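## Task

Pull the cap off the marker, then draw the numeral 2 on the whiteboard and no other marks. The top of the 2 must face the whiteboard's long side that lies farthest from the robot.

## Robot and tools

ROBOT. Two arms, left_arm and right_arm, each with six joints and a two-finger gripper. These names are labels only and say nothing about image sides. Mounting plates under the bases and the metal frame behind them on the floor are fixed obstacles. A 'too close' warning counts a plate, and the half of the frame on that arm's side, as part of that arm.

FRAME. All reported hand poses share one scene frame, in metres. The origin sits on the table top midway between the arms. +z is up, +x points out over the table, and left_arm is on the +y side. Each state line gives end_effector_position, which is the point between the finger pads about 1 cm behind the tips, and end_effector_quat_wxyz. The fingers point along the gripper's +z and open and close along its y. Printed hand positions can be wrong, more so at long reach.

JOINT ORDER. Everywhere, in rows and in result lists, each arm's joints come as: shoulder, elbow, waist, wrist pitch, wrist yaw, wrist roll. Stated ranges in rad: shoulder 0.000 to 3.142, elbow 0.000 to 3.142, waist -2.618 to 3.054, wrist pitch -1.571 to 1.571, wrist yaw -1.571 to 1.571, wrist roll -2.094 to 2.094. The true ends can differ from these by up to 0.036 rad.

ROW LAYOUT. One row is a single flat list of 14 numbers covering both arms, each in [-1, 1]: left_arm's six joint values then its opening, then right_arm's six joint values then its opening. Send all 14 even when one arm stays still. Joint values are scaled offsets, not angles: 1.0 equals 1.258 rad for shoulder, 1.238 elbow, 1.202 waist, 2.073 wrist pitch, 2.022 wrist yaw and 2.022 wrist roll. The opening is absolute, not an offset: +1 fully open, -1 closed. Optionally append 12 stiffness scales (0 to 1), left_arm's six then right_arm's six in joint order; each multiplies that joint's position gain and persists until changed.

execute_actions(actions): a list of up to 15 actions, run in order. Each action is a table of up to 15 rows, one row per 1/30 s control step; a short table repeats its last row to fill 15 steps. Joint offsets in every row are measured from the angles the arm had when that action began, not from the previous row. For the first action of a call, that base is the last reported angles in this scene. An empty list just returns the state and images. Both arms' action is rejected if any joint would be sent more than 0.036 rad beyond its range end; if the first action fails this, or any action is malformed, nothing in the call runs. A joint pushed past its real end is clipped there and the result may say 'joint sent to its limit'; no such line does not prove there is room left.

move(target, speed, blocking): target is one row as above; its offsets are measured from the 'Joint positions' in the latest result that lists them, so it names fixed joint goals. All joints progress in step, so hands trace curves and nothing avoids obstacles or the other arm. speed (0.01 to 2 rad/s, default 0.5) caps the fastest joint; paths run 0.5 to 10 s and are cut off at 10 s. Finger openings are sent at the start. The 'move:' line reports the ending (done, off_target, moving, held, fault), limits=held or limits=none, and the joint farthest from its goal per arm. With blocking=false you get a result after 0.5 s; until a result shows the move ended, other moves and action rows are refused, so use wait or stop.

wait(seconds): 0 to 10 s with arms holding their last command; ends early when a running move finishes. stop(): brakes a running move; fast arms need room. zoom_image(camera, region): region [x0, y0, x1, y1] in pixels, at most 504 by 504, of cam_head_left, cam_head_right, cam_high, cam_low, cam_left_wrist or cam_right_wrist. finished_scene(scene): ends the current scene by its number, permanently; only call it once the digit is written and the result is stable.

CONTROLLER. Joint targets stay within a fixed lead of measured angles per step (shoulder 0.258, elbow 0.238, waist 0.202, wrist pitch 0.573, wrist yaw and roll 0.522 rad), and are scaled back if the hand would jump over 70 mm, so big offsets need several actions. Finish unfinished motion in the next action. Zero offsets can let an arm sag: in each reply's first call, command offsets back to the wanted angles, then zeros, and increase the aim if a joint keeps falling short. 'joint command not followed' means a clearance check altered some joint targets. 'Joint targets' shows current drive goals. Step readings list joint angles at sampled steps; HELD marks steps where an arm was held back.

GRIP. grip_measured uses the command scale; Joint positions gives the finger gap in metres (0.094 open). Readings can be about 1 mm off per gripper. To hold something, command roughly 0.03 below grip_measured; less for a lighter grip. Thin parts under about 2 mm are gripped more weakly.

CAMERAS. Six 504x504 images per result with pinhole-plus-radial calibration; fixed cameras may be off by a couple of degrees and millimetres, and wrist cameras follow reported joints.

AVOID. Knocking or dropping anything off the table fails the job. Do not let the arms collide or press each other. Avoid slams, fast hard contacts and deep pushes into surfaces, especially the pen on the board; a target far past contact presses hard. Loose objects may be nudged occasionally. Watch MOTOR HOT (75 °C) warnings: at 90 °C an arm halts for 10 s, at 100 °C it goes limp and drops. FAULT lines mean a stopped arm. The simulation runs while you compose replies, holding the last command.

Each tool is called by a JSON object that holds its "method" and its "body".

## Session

{"method": "execute_actions", "body": {"actions": []}}

Scene clock: 0.00 s.
left_arm: end_effector_position=(+0.2532, +0.2909, +0.2530) grip_measured=+1.000 end_effector_quat_wxyz=(+0.208, +0.112, +0.929, -0.284) | right_arm: end_effector_position=(+0.4256, -0.3197, +0.1973) grip_measured=+1.000 end_effector_quat_wxyz=(+0.382, -0.094, +0.918, +0.042)
Joint names: [shoulder, elbow, waist, wrist pitch, wrist yaw, wrist roll]
Joint positions: left_arm=[ 1.063  0.523  0.459 -0.662  0.532  0.769  0.094] | right_arm=[ 1.517  0.548 -0.503  0.452 -0.259 -0.53   0.094]
Joint velocities: left_arm=[-0.012 -0.002 -0.007  0.037 -0.066 -0.037  0.   ] | right_arm=[-0.017  0.032 -0.007  0.095  0.007  0.022  0.   ]
Joint torques (N m, as the arm reports them, + toward a larger angle): no reading
Motor temperatures (°C, as the motors report them): left_arm=[26 26 22 23 24 26] | right_arm=[27 24 26 27 23 25]
Joint targets: left_arm=[1.059 0.528 0.457 -0.664 0.543 0.772] | right_arm=[1.506 0.556 -0.500 0.463 -0.270 -0.530]
Joint stiffness scale: left_arm=[1. 1. 1. 1. 1. 1.] | right_arm=[1. 1. 1. 1. 1. 1.]
camera_calibration (this result's frames):
cam_left_wrist: T_world_to_cam=[[-0.102743, -0.843838, 0.52667, 0.138238], [-0.917052, 0.285449, 0.27845, 0.101014], [-0.385304, -0.454375, -0.803171, 0.534151], [0, 0, 0, 1]] pos_world=[0.312649, 0.330521, 0.328082]
cam_right_wrist: T_world_to_cam=[[0.210526, -0.977353, 0.0214661, -0.404175], [-0.966853, -0.211409, -0.143186, 0.389451], [0.144482, 0.00938987, -0.989463, 0.245007], [0, 0, 0, 1]] pos_world=[0.426232, -0.314988, 0.306866]

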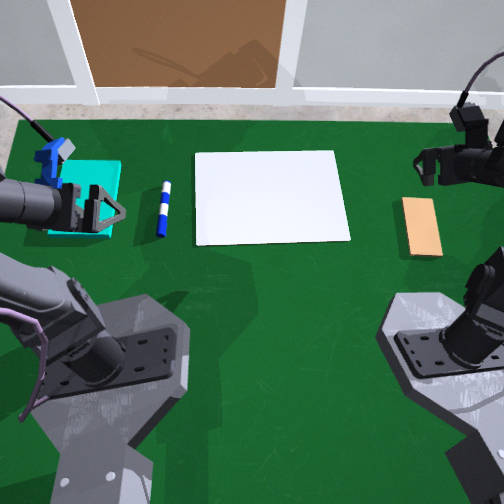

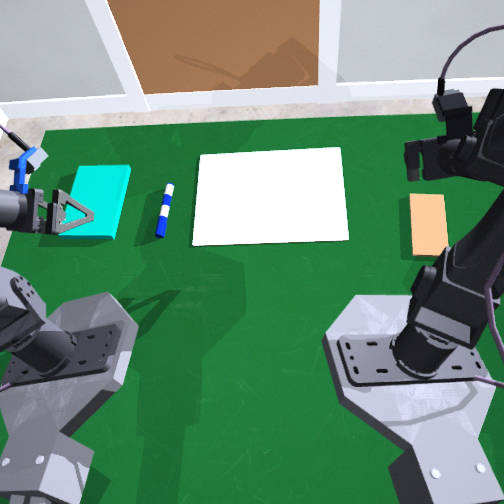

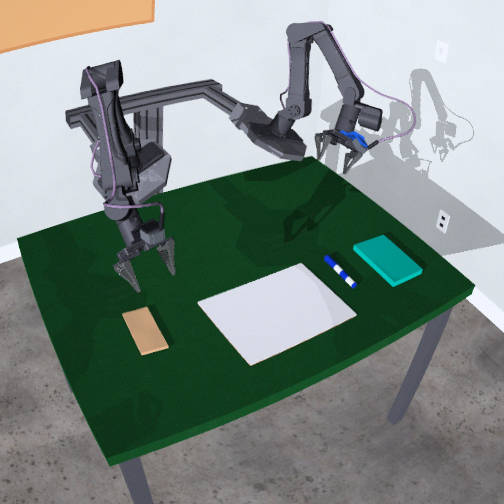

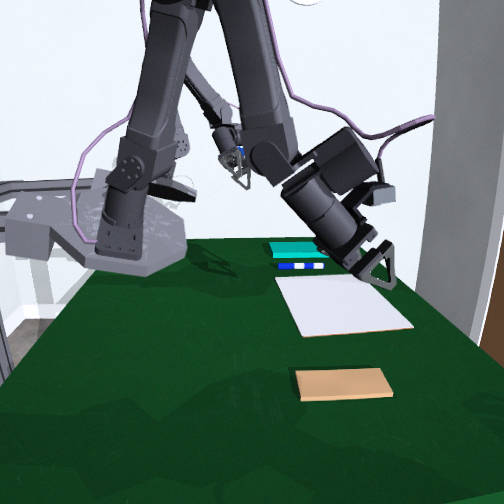

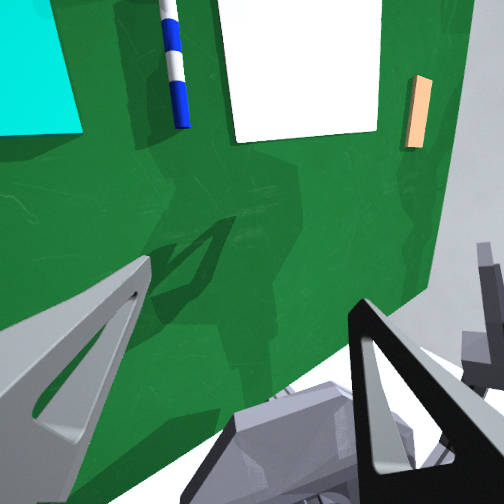

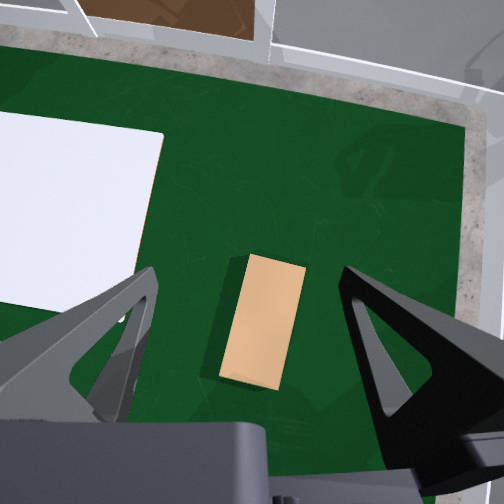

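{"method": "zoom_image", "body": {"camera": "cam_head_left", "region": [120,160,220,260]}}

{"method": "zoom_image", "body": {"camera": "cam_high", "region": [300,230,400,310]}}

Region (120, 160, 220, 260) of cam_head_left's 504x504 image, scaled by 5.040, with more detail than that image has.

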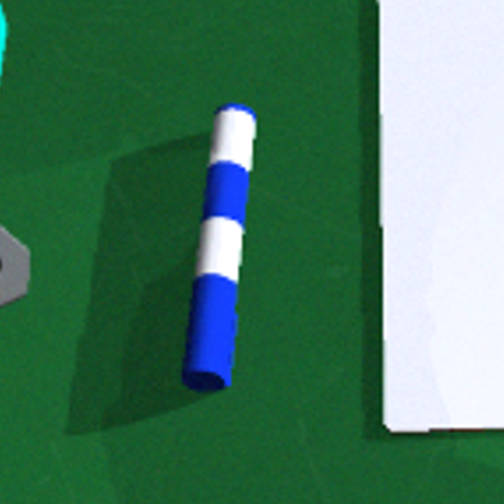

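Region (300, 230, 400, 310) of cam_high's 504x504 image, scaled by 5.040, with more detail than that image has; it fills the top 403 rows of this view, and the rest is white.

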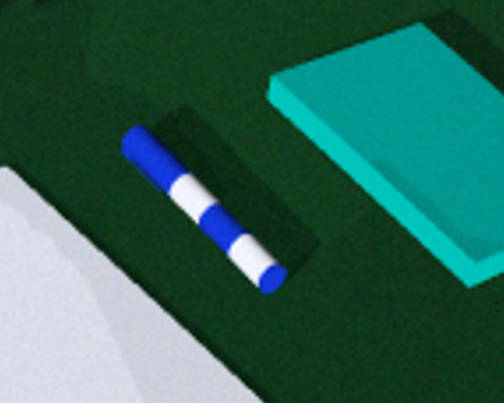

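{"method": "move", "body": {"target": [0.97,0.95,-0.55,0.036,-0.453,-0.419,0.2,0,0,0,0,0,0,1], "speed": 1.0}}

{"method": "move", "body": {"target": [0.17,0.015,0,0,0,0,0.2,0,0,0,0,0,0,1], "speed": 0.5}}

Scene clock: 6.23 s.
left_arm: end_effector_position=(+0.5204, +0.2190, +0.1456) grip_measured=+0.201 end_effector_quat_wxyz=(+0.085, -0.003, +0.996, -0.010) | right_arm: end_effector_position=(+0.4250, -0.3203, +0.1965) grip_measured=+1.000 end_effector_quat_wxyz=(+0.380, -0.093, +0.919, +0.041)
Joint names: [shoulder, elbow, waist, wrist pitch, wrist yaw, wrist roll]
Joint positions: left_arm=[ 2.288  1.676 -0.2   -0.588 -0.377 -0.072  0.056] | right_arm=[ 1.517  0.548 -0.503  0.449 -0.254 -0.53   0.094]
Joint velocities: left_arm=[ 0.022 -0.012 -0.007 -0.081  0.022  0.007  0.   ] | right_arm=[-0.007  0.007  0.002  0.022 -0.051 -0.037  0.   ]
Joint torques (N m, as the arm reports them, + toward a larger angle): left_arm=[-11.09   7.34  -4.23   0.68   0.01  -0.05] | right_arm=[-7.13  4.26  1.05  1.13 -0.28  0.02]
Motor temperatures (°C, as the motors report them): left_arm=[27 27 22 23 24 26] | right_arm=[28 24 26 27 23 25]
Joint targets: left_arm=[2.283 1.699 -0.202 -0.588 -0.384 -0.078] | right_arm=[1.517 0.548 -0.503 0.452 -0.259 -0.530]
Joint stiffness scale: left_arm=[1. 1. 1. 1. 1. 1.] | right_arm=[1. 1. 1. 1. 1. 1.]
move: off_target (left_arm); limits=none; left_arm: farthest joint: the elbow, 0.023 radians from its target (1.176 radians at the start); right_arm: farthest joint: the wrist yaw, 0.005 radians from its target (0.000 radians at the start)
camera_calibration (this result's frames):
cam_left_wrist: T_world_to_cam=[[0.233976, -0.972238, 0.00275895, 0.0907969], [-0.816368, -0.194922, 0.543643, 0.410725], [-0.528013, -0.129452, -0.839312, 0.526576], [0, 0, 0, 1]] pos_world=[0.592098, 0.236502, 0.218423]
cam_right_wrist: T_world_to_cam=[[0.208119, -0.977832, 0.0230536, -0.404028], [-0.968, -0.209291, -0.13847, 0.38888], [0.140225, 0.00650231, -0.990098, 0.245402], [0, 0, 0, 1]] pos_world=[0.42611, -0.315278, 0.306135]

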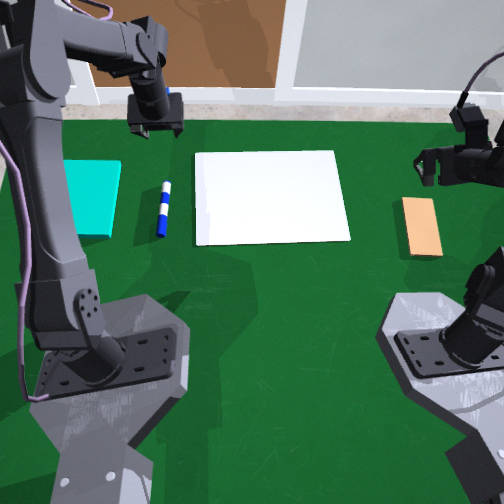

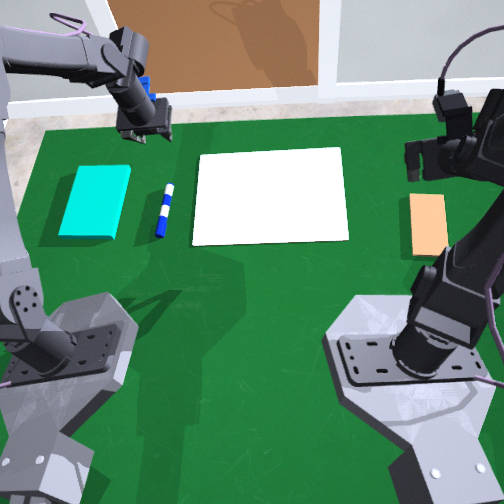

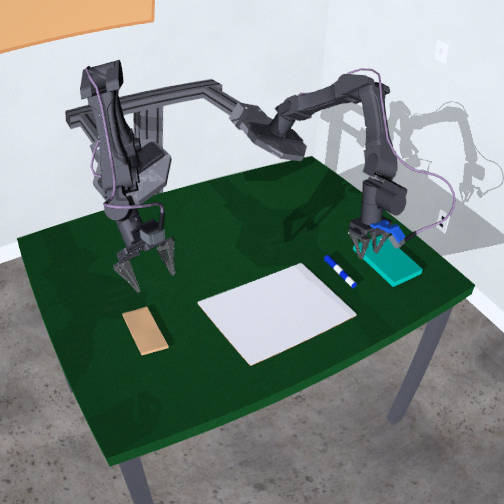

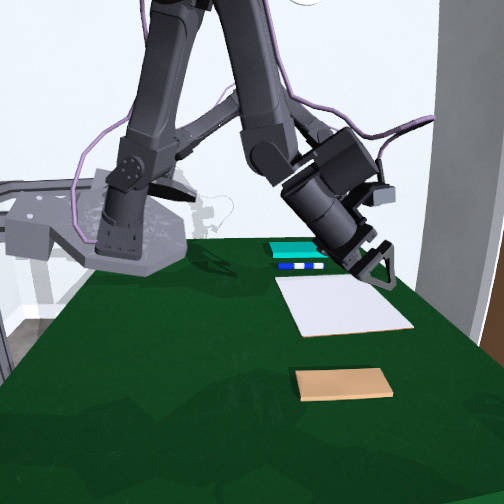

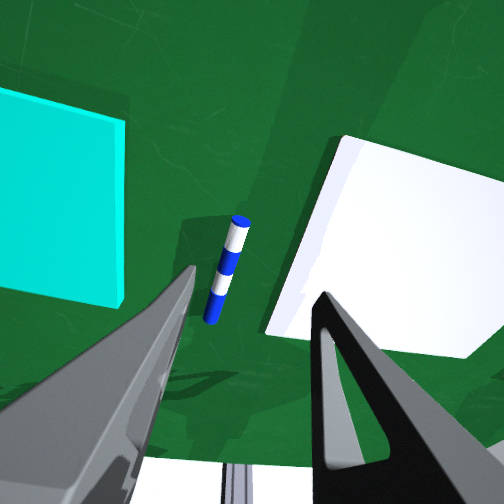

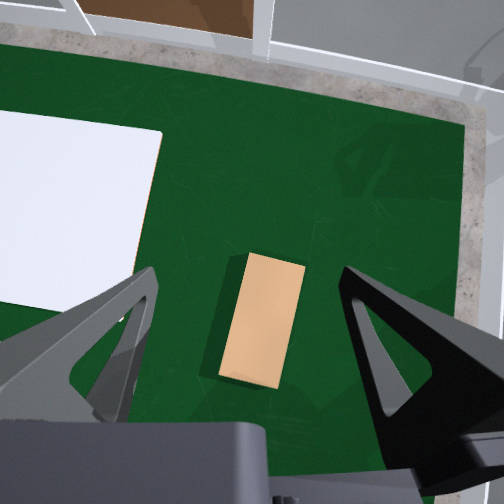

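Scene clock: 7.07 s.
left_arm: end_effector_position=(+0.4583, +0.1902, +0.0536) grip_measured=+0.201 end_effector_quat_wxyz=(-0.021, +0.039, +0.999, +0.000) | right_arm: end_effector_position=(+0.4244, -0.3209, +0.1959) grip_measured=+1.000 end_effector_quat_wxyz=(+0.378, -0.092, +0.920, +0.039)
Joint names: [shoulder, elbow, waist, wrist pitch, wrist yaw, wrist roll]
Joint positions: left_arm=[ 2.514  1.676 -0.2   -0.589 -0.377 -0.072  0.056] | right_arm=[ 1.517  0.548 -0.503  0.447 -0.249 -0.53   0.094]
Joint velocities: left_arm=[-0.017 -0.007 -0.027 -0.007 -0.022 -0.037  0.001] | right_arm=[-0.007  0.002 -0.017 -0.037  0.007 -0.139  0.   ]
Joint torques (N m, as the arm reports them, + toward a larger angle): left_arm=[-11.78   5.93  -4.29   0.27   0.08   0.03] | right_arm=[-7.06  4.26  1.04  1.13 -0.28  0.02]
Motor temperatures (°C, as the motors report them): left_arm=[27 27 22 23 24 26] | right_arm=[28 24 26 27 23 25]
Joint targets: left_arm=[2.501 1.694 -0.200 -0.588 -0.377 -0.072] | right_arm=[1.517 0.548 -0.503 0.450 -0.254 -0.530]
Joint stiffness scale: left_arm=[1. 1. 1. 1. 1. 1.] | right_arm=[1. 1. 1. 1. 1. 1.]
move: done; limits=none; left_arm: farthest joint: the elbow, 0.019 radians from its target (0.019 radians at the start); right_arm: farthest joint: the wrist yaw, 0.005 radians from its target (0.000 radians at the start)
camera_calibration (this result's frames):
cam_left_wrist: T_world_to_cam=[[0.144104, -0.987441, -0.0647659, 0.12529], [-0.699969, -0.147977, 0.698674, 0.333828], [-0.699483, -0.0553478, -0.712502, 0.470486], [0, 0, 0, 1]] pos_world=[0.544711, 0.199156, 0.1101]
cam_right_wrist: T_world_to_cam=[[0.205656, -0.978309, 0.0248617, -0.403948], [-0.969085, -0.207124, -0.134065, 0.388426], [0.136306, 0.0034781, -0.990661, 0.245638], [0, 0, 0, 1]] pos_world=[0.42601, -0.315588, 0.305461]

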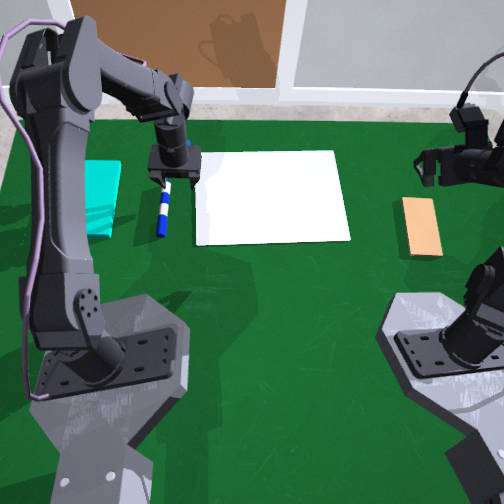

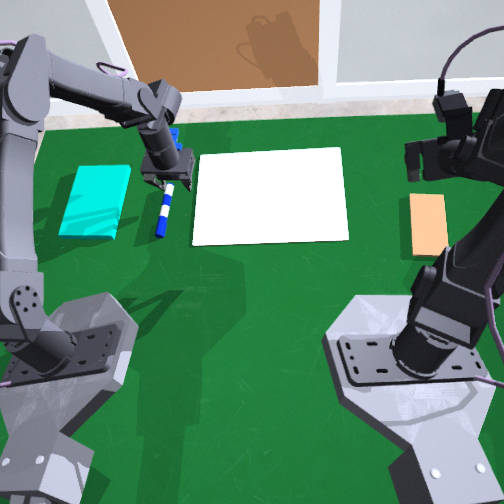

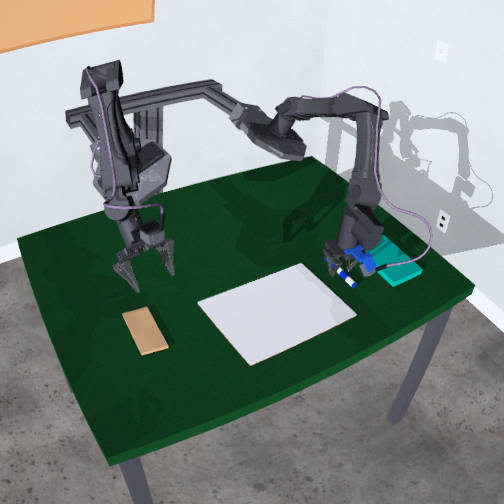

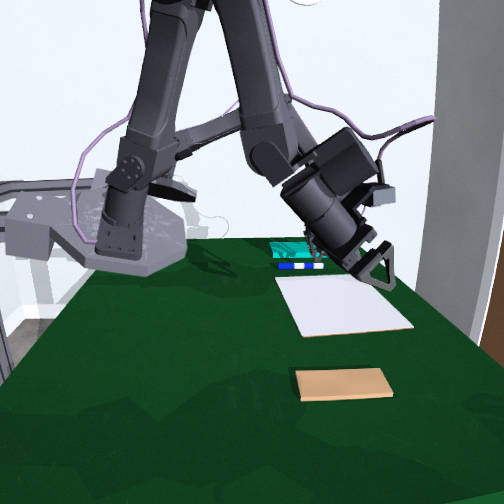

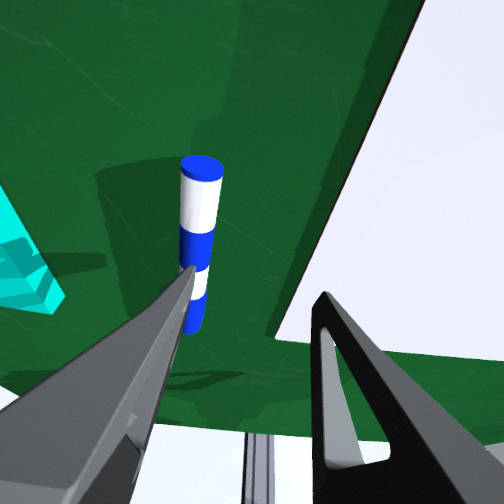

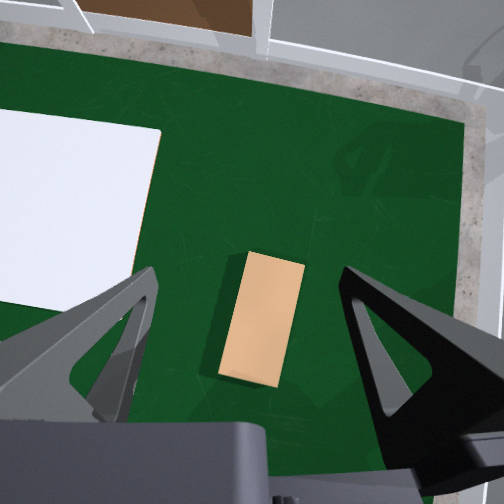

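{"method": "move", "body": {"target": [0.06,0.112,0.057,-0.016,0,0,0.2,0,0,0,0,0,0,1], "speed": 0.4}}

Scene clock: 8.80 s.
left_arm: end_effector_position=(+0.4786, +0.2213, +0.0349) grip_measured=+0.201 end_effector_quat_wxyz=(-0.021, -0.002, +1.000, +0.007) | right_arm: end_effector_position=(+0.4238, -0.3214, +0.1952) grip_measured=+1.000 end_effector_quat_wxyz=(+0.376, -0.091, +0.921, +0.038)
Joint names: [shoulder, elbow, waist, wrist pitch, wrist yaw, wrist roll]
Joint positions: left_arm=[ 2.578  1.791 -0.123 -0.612 -0.377 -0.072  0.056] | right_arm=[ 1.517  0.548 -0.503  0.444 -0.245 -0.53   0.094]
Joint velocities: left_arm=[ 0.007 -0.017  0.007  0.051 -0.051 -0.007 -0.   ] | right_arm=[ 0.002 -0.017 -0.007 -0.037  0.007  0.081  0.   ]
Joint torques (N m, as the arm reports them, + toward a larger angle): left_arm=[-10.33   6.37  -4.93   0.15   0.06   0.04] | right_arm=[-7.13  4.28  1.02  1.12 -0.26  0.01]
Motor temperatures (°C, as the motors report them): left_arm=[28 27 23 23 24 26] | right_arm=[28 24 26 28 23 25]
Joint targets: left_arm=[2.590 1.815 -0.131 -0.622 -0.377 -0.072] | right_arm=[1.517 0.548 -0.503 0.447 -0.250 -0.530]
Joint stiffness scale: left_arm=[1. 1. 1. 1. 1. 1.] | right_arm=[1. 1. 1. 1. 1. 1.]
move: off_target (left_arm); limits=none; left_arm: farthest joint: the elbow, 0.023 radians from its target (0.139 radians at the start); right_arm: farthest joint: the wrist yaw, 0.004 radians from its target (0.000 radians at the start)
camera_calibration (this result's frames):
cam_left_wrist: T_world_to_cam=[[0.222924, -0.971569, -0.0797364, 0.111109], [-0.685898, -0.214447, 0.695382, 0.373768], [-0.692711, -0.100326, -0.714203, 0.479844], [0, 0, 0, 1]] pos_world=[0.563991, 0.236245, 0.0916537]
cam_right_wrist: T_world_to_cam=[[0.203502, -0.978723, 0.0262535, -0.403792], [-0.970113, -0.205186, -0.129538, 0.387818], [0.132169, 0.00089235, -0.991227, 0.246078], [0, 0, 0, 1]] pos_world=[0.425876, -0.315845, 0.304758]

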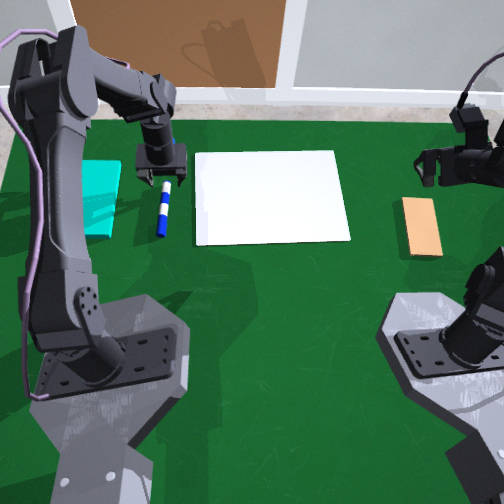

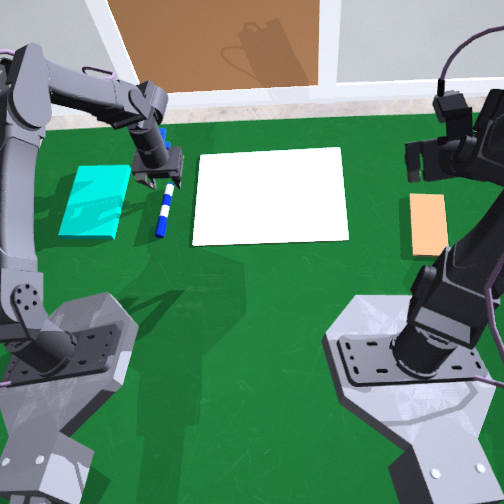

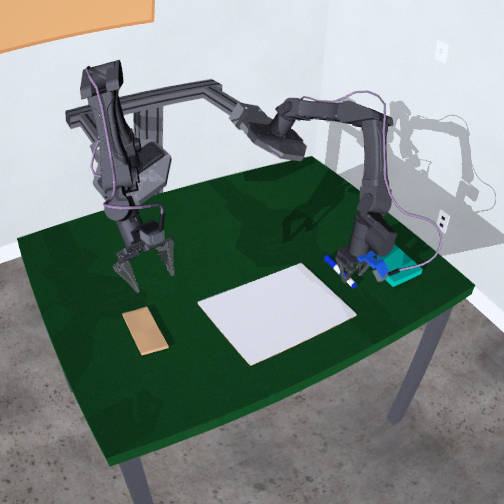

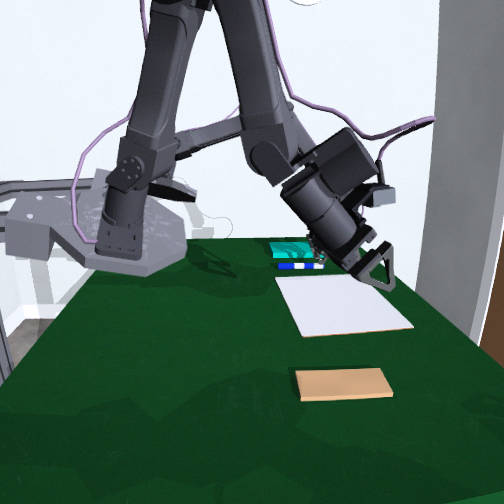

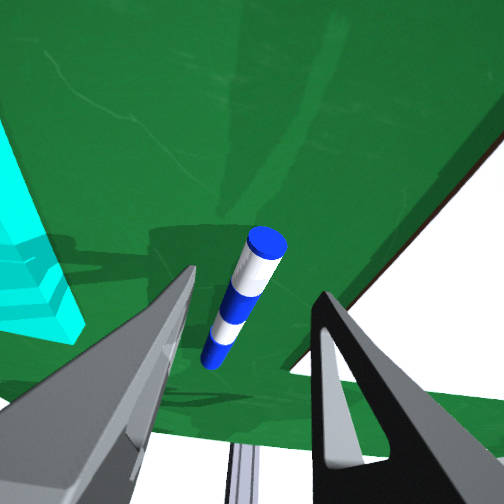

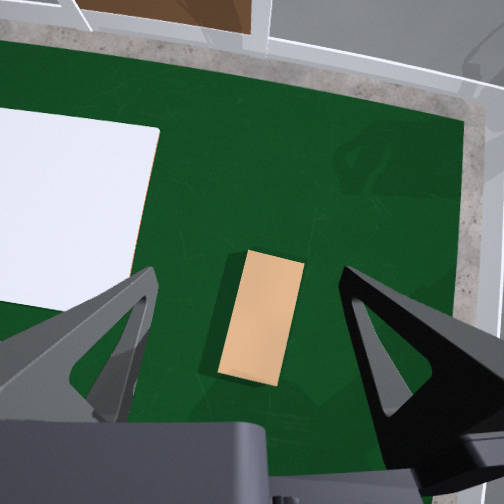

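{"method": "move", "body": {"target": [0.03,-0.03,0.018,0.025,0,0,0.2,0,0,0,0,0,0,1], "speed": 0.2}}

Scene clock: 10.07 s.
left_arm: end_effector_position=(+0.4655, +0.2264, +0.0135) grip_measured=+0.201 end_effector_quat_wxyz=(-0.032, -0.010, +0.999, +0.010) | right_arm: end_effector_position=(+0.4232, -0.3220, +0.1945) grip_measured=+1.000 end_effector_quat_wxyz=(+0.374, -0.090, +0.922, +0.037)
Joint names: [shoulder, elbow, waist, wrist pitch, wrist yaw, wrist roll]
Joint positions: left_arm=[ 2.612  1.766 -0.099 -0.57  -0.377 -0.072  0.056] | right_arm=[ 1.517  0.548 -0.503  0.442 -0.24  -0.53   0.094]
Joint velocities: left_arm=[-0.017 -0.007  0.007 -0.022 -0.007 -0.022 -0.   ] | right_arm=[-0.017  0.022 -0.002 -0.022 -0.022  0.022  0.   ]
Joint torques (N m, as the arm reports them, + toward a larger angle): left_arm=[-10.82   3.8   -4.42   0.31   0.05   0.03] | right_arm=[-7.08  4.28  1.06  1.13 -0.27  0.02]
Motor temperatures (°C, as the motors report them): left_arm=[28 27 23 23 24 26] | right_arm=[28 24 26 28 23 25]
Joint targets: left_arm=[2.616 1.754 -0.101 -0.561 -0.377 -0.072] | right_arm=[1.517 0.548 -0.503 0.444 -0.245 -0.530]
Joint stiffness scale: left_arm=[1. 1. 1. 1. 1. 1.] | right_arm=[1. 1. 1. 1. 1. 1.]
move: done; limits=none; left_arm: farthest joint: the elbow, 0.012 radians from its target (0.038 radians at the start); right_arm: farthest joint: the wrist yaw, 0.005 radians from its target (0.000 radians at the start)
camera_calibration (this result's frames):
cam_left_wrist: T_world_to_cam=[[0.236542, -0.967337, -0.0911424, 0.110176], [-0.665864, -0.229704, 0.709831, 0.374719], [-0.707582, -0.107217, -0.69845, 0.464345], [0, 0, 0, 1]] pos_world=[0.552013, 0.242437, 0.0683757]
cam_right_wrist: T_world_to_cam=[[0.201141, -0.979165, 0.0278972, -0.403664], [-0.971179, -0.203057, -0.124816, 0.387225], [0.12788, -0.00198759, -0.991788, 0.246461], [0, 0, 0, 1]] pos_world=[0.425741, -0.316135, 0.30403]

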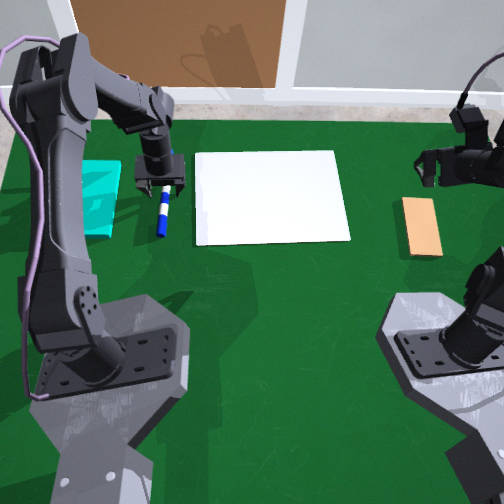

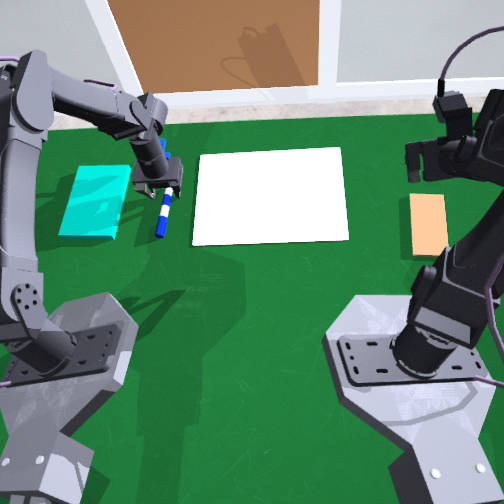

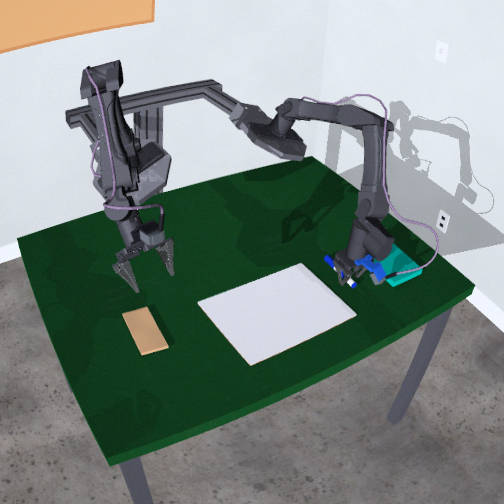

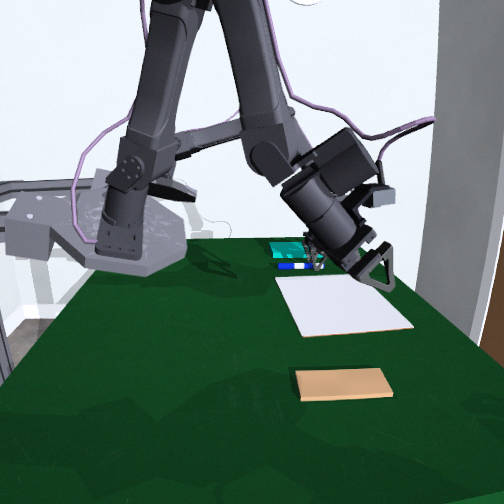

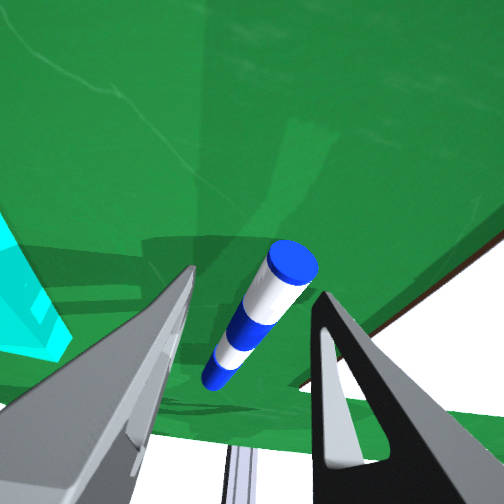

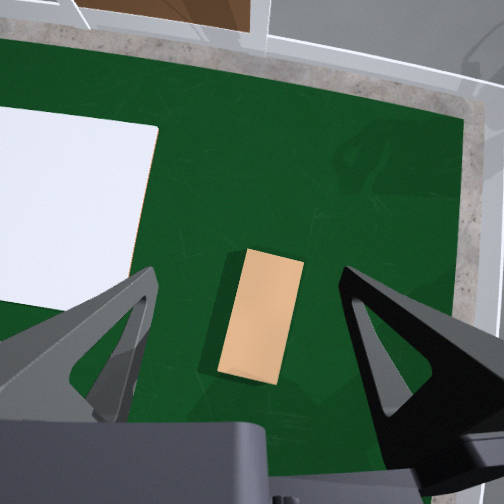

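{"method": "execute_actions", "body": {"actions": [[[0.003,-0.01,-0.024,0,0,0,0.2,0,0,0,0,0,0,1]],[[0,0,0,0,0,0,-0.4,0,0,0,0,0,0,1]],[[0,0,0,0,0,0,-0.74,0,0,0,0,0,0,1]],[[0,0,0,0,0,0,-0.74,0,0,0,0,0,0,1]]]}}

Scene clock: 12.20 s.
left_arm: end_effector_position=(+0.4665, +0.2176, +0.0165) grip_measured=-0.651 end_effector_quat_wxyz=(-0.029, -0.001, +1.000, +0.008) | right_arm: end_effector_position=(+0.4209, -0.3240, +0.1920) grip_measured=+1.000 end_effector_quat_wxyz=(+0.367, -0.088, +0.926, +0.031)
Joint names: [shoulder, elbow, waist, wrist pitch, wrist yaw, wrist roll]
Joint positions: left_arm=[ 2.612  1.766 -0.118 -0.569 -0.377 -0.072  0.016] | right_arm=[ 1.517  0.548 -0.503  0.432 -0.222 -0.53   0.094]
Joint velocities: left_arm=[-0.002 -0.007  0.007  0.037 -0.066 -0.154 -0.   ] | right_arm=[0.012 0.007 0.012 0.037 0.037 0.066 0.   ]
Joint torques (N m, as the arm reports them, + toward a larger angle): left_arm=[-11.08   4.56  -4.26   0.21   0.06   0.04] | right_arm=[-7.07  4.27  1.04  1.11 -0.26  0.03]
Motor temperatures (°C, as the motors report them): left_arm=[29 27 23 23 24 26] | right_arm=[28 24 26 28 23 25]
Joint targets: left_arm=[2.612 1.766 -0.118 -0.569 -0.377 -0.072] | right_arm=[1.517 0.548 -0.503 0.434 -0.226 -0.530]
Joint stiffness scale: left_arm=[1. 1. 1. 1. 1. 1.] | right_arm=[1. 1. 1. 1. 1. 1.]
Step readings (joint positions; steps 1 to 15: 1st action; 16 to 30: 2nd action; 31 to 45: 3rd action; 46 to 60: 4th action):
0: left_arm=[2.612 1.766 -0.099 -0.569 -0.377 -0.072] | right_arm=[1.517 0.548 -0.503 0.442 -0.240 -0.530]
1: left_arm=[2.612 1.766 -0.100 -0.569 -0.377 -0.072] | right_arm=[1.517 0.548 -0.503 0.442 -0.239 -0.530]
2: left_arm=[2.612 1.766 -0.102 -0.569 -0.377 -0.072] | right_arm=[1.517 0.548 -0.503 0.441 -0.239 -0.530]
4: left_arm=[2.612 1.766 -0.108 -0.569 -0.377 -0.072] | right_arm=[1.517 0.548 -0.503 0.440 -0.237 -0.530]
8: left_arm=[2.612 1.766 -0.117 -0.569 -0.377 -0.072] | right_arm=[1.517 0.548 -0.503 0.440 -0.236 -0.530]
15: left_arm=[2.612 1.766 -0.118 -0.569 -0.377 -0.072] | right_arm=[1.517 0.548 -0.503 0.439 -0.235 -0.530]
16: left_arm=[2.612 1.766 -0.118 -0.569 -0.377 -0.072] | right_arm=[1.517 0.548 -0.503 0.439 -0.235 -0.530]
17: left_arm=[2.612 1.766 -0.118 -0.569 -0.377 -0.072] | right_arm=[1.517 0.548 -0.503 0.439 -0.234 -0.530]
19: left_arm=[2.612 1.766 -0.118 -0.569 -0.377 -0.072] | right_arm=[1.517 0.548 -0.503 0.438 -0.233 -0.530]
23: left_arm=[2.612 1.766 -0.118 -0.569 -0.377 -0.072] | right_arm=[1.517 0.548 -0.503 0.437 -0.231 -0.530]
30: left_arm=[2.612 1.766 -0.118 -0.569 -0.377 -0.072] | right_arm=[1.517 0.548 -0.503 0.437 -0.231 -0.530]
31: left_arm=[2.612 1.766 -0.118 -0.569 -0.377 -0.072] | right_arm=[1.517 0.548 -0.503 0.436 -0.230 -0.530]
32: left_arm=[2.612 1.766 -0.118 -0.569 -0.377 -0.072] | right_arm=[1.517 0.548 -0.503 0.436 -0.230 -0.530]
34: left_arm=[2.612 1.766 -0.118 -0.569 -0.377 -0.072] | right_arm=[1.517 0.548 -0.503 0.435 -0.228 -0.530]
38: left_arm=[2.612 1.766 -0.118 -0.569 -0.377 -0.072] | right_arm=[1.517 0.548 -0.503 0.434 -0.227 -0.530]
45: left_arm=[2.612 1.766 -0.118 -0.569 -0.377 -0.072] | right_arm=[1.517 0.548 -0.503 0.434 -0.227 -0.530]
46: left_arm=[2.612 1.766 -0.118 -0.569 -0.377 -0.072] | right_arm=[1.517 0.548 -0.503 0.434 -0.226 -0.530]
47: left_arm=[2.612 1.766 -0.118 -0.569 -0.377 -0.072] | right_arm=[1.517 0.548 -0.503 0.434 -0.225 -0.530]
49: left_arm=[2.612 1.766 -0.118 -0.569 -0.377 -0.072] | right_arm=[1.517 0.548 -0.503 0.433 -0.224 -0.530]
53: left_arm=[2.612 1.766 -0.118 -0.569 -0.377 -0.072] | right_arm=[1.517 0.548 -0.503 0.432 -0.223 -0.530]
60: Joint positions above
camera_calibration (this result's frames):
cam_left_wrist: T_world_to_cam=[[0.220747, -0.971618, -0.0850206, 0.1099], [-0.674315, -0.215018, 0.706447, 0.372028], [-0.704677, -0.0986157, -0.702641, 0.463021], [0, 0, 0, 1]] pos_world=[0.552884, 0.232435, 0.0718637]
cam_right_wrist: T_world_to_cam=[[0.192796, -0.980654, 0.0338618, -0.40322], [-0.974821, -0.195361, -0.107508, 0.38493], [0.112043, -0.0122821, -0.993627, 0.247909], [0, 0, 0, 1]] pos_world=[0.425201, -0.317175, 0.301366]

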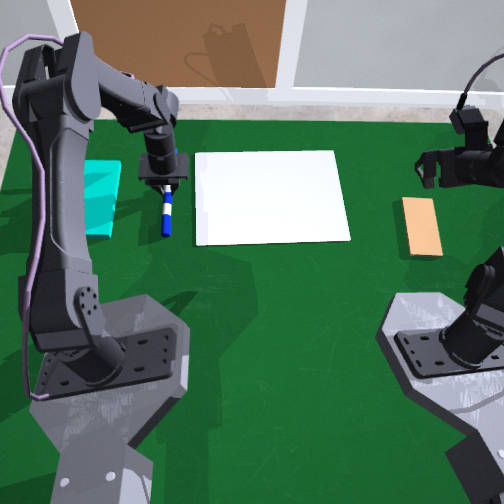

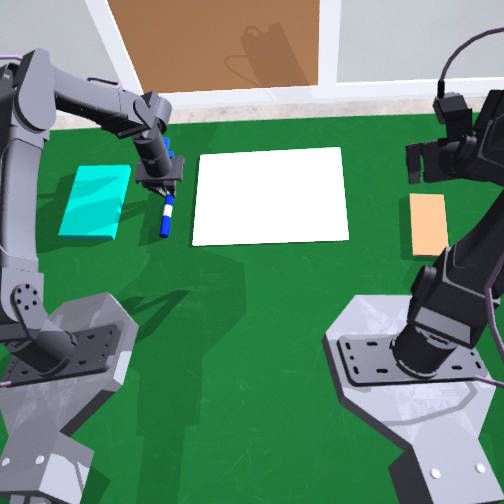

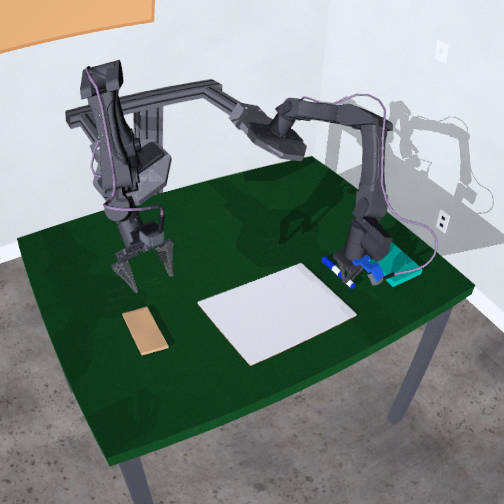

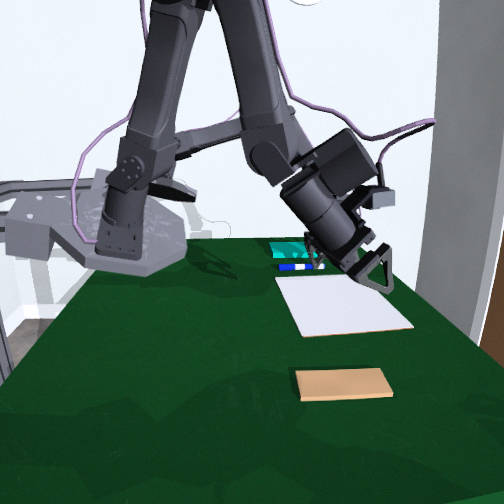

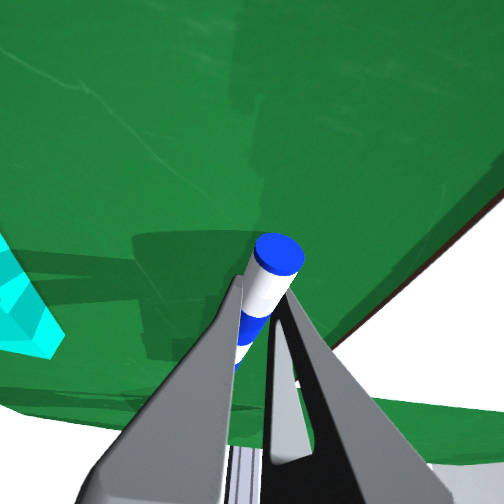

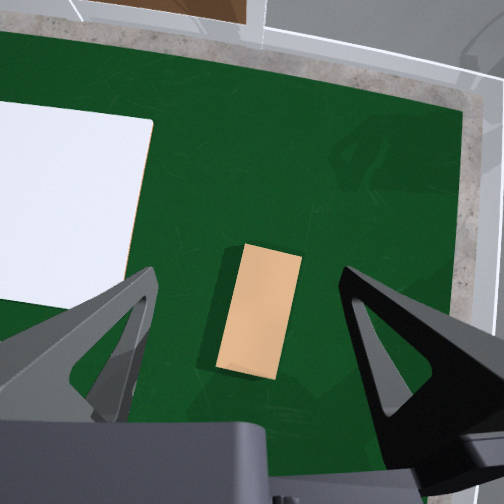

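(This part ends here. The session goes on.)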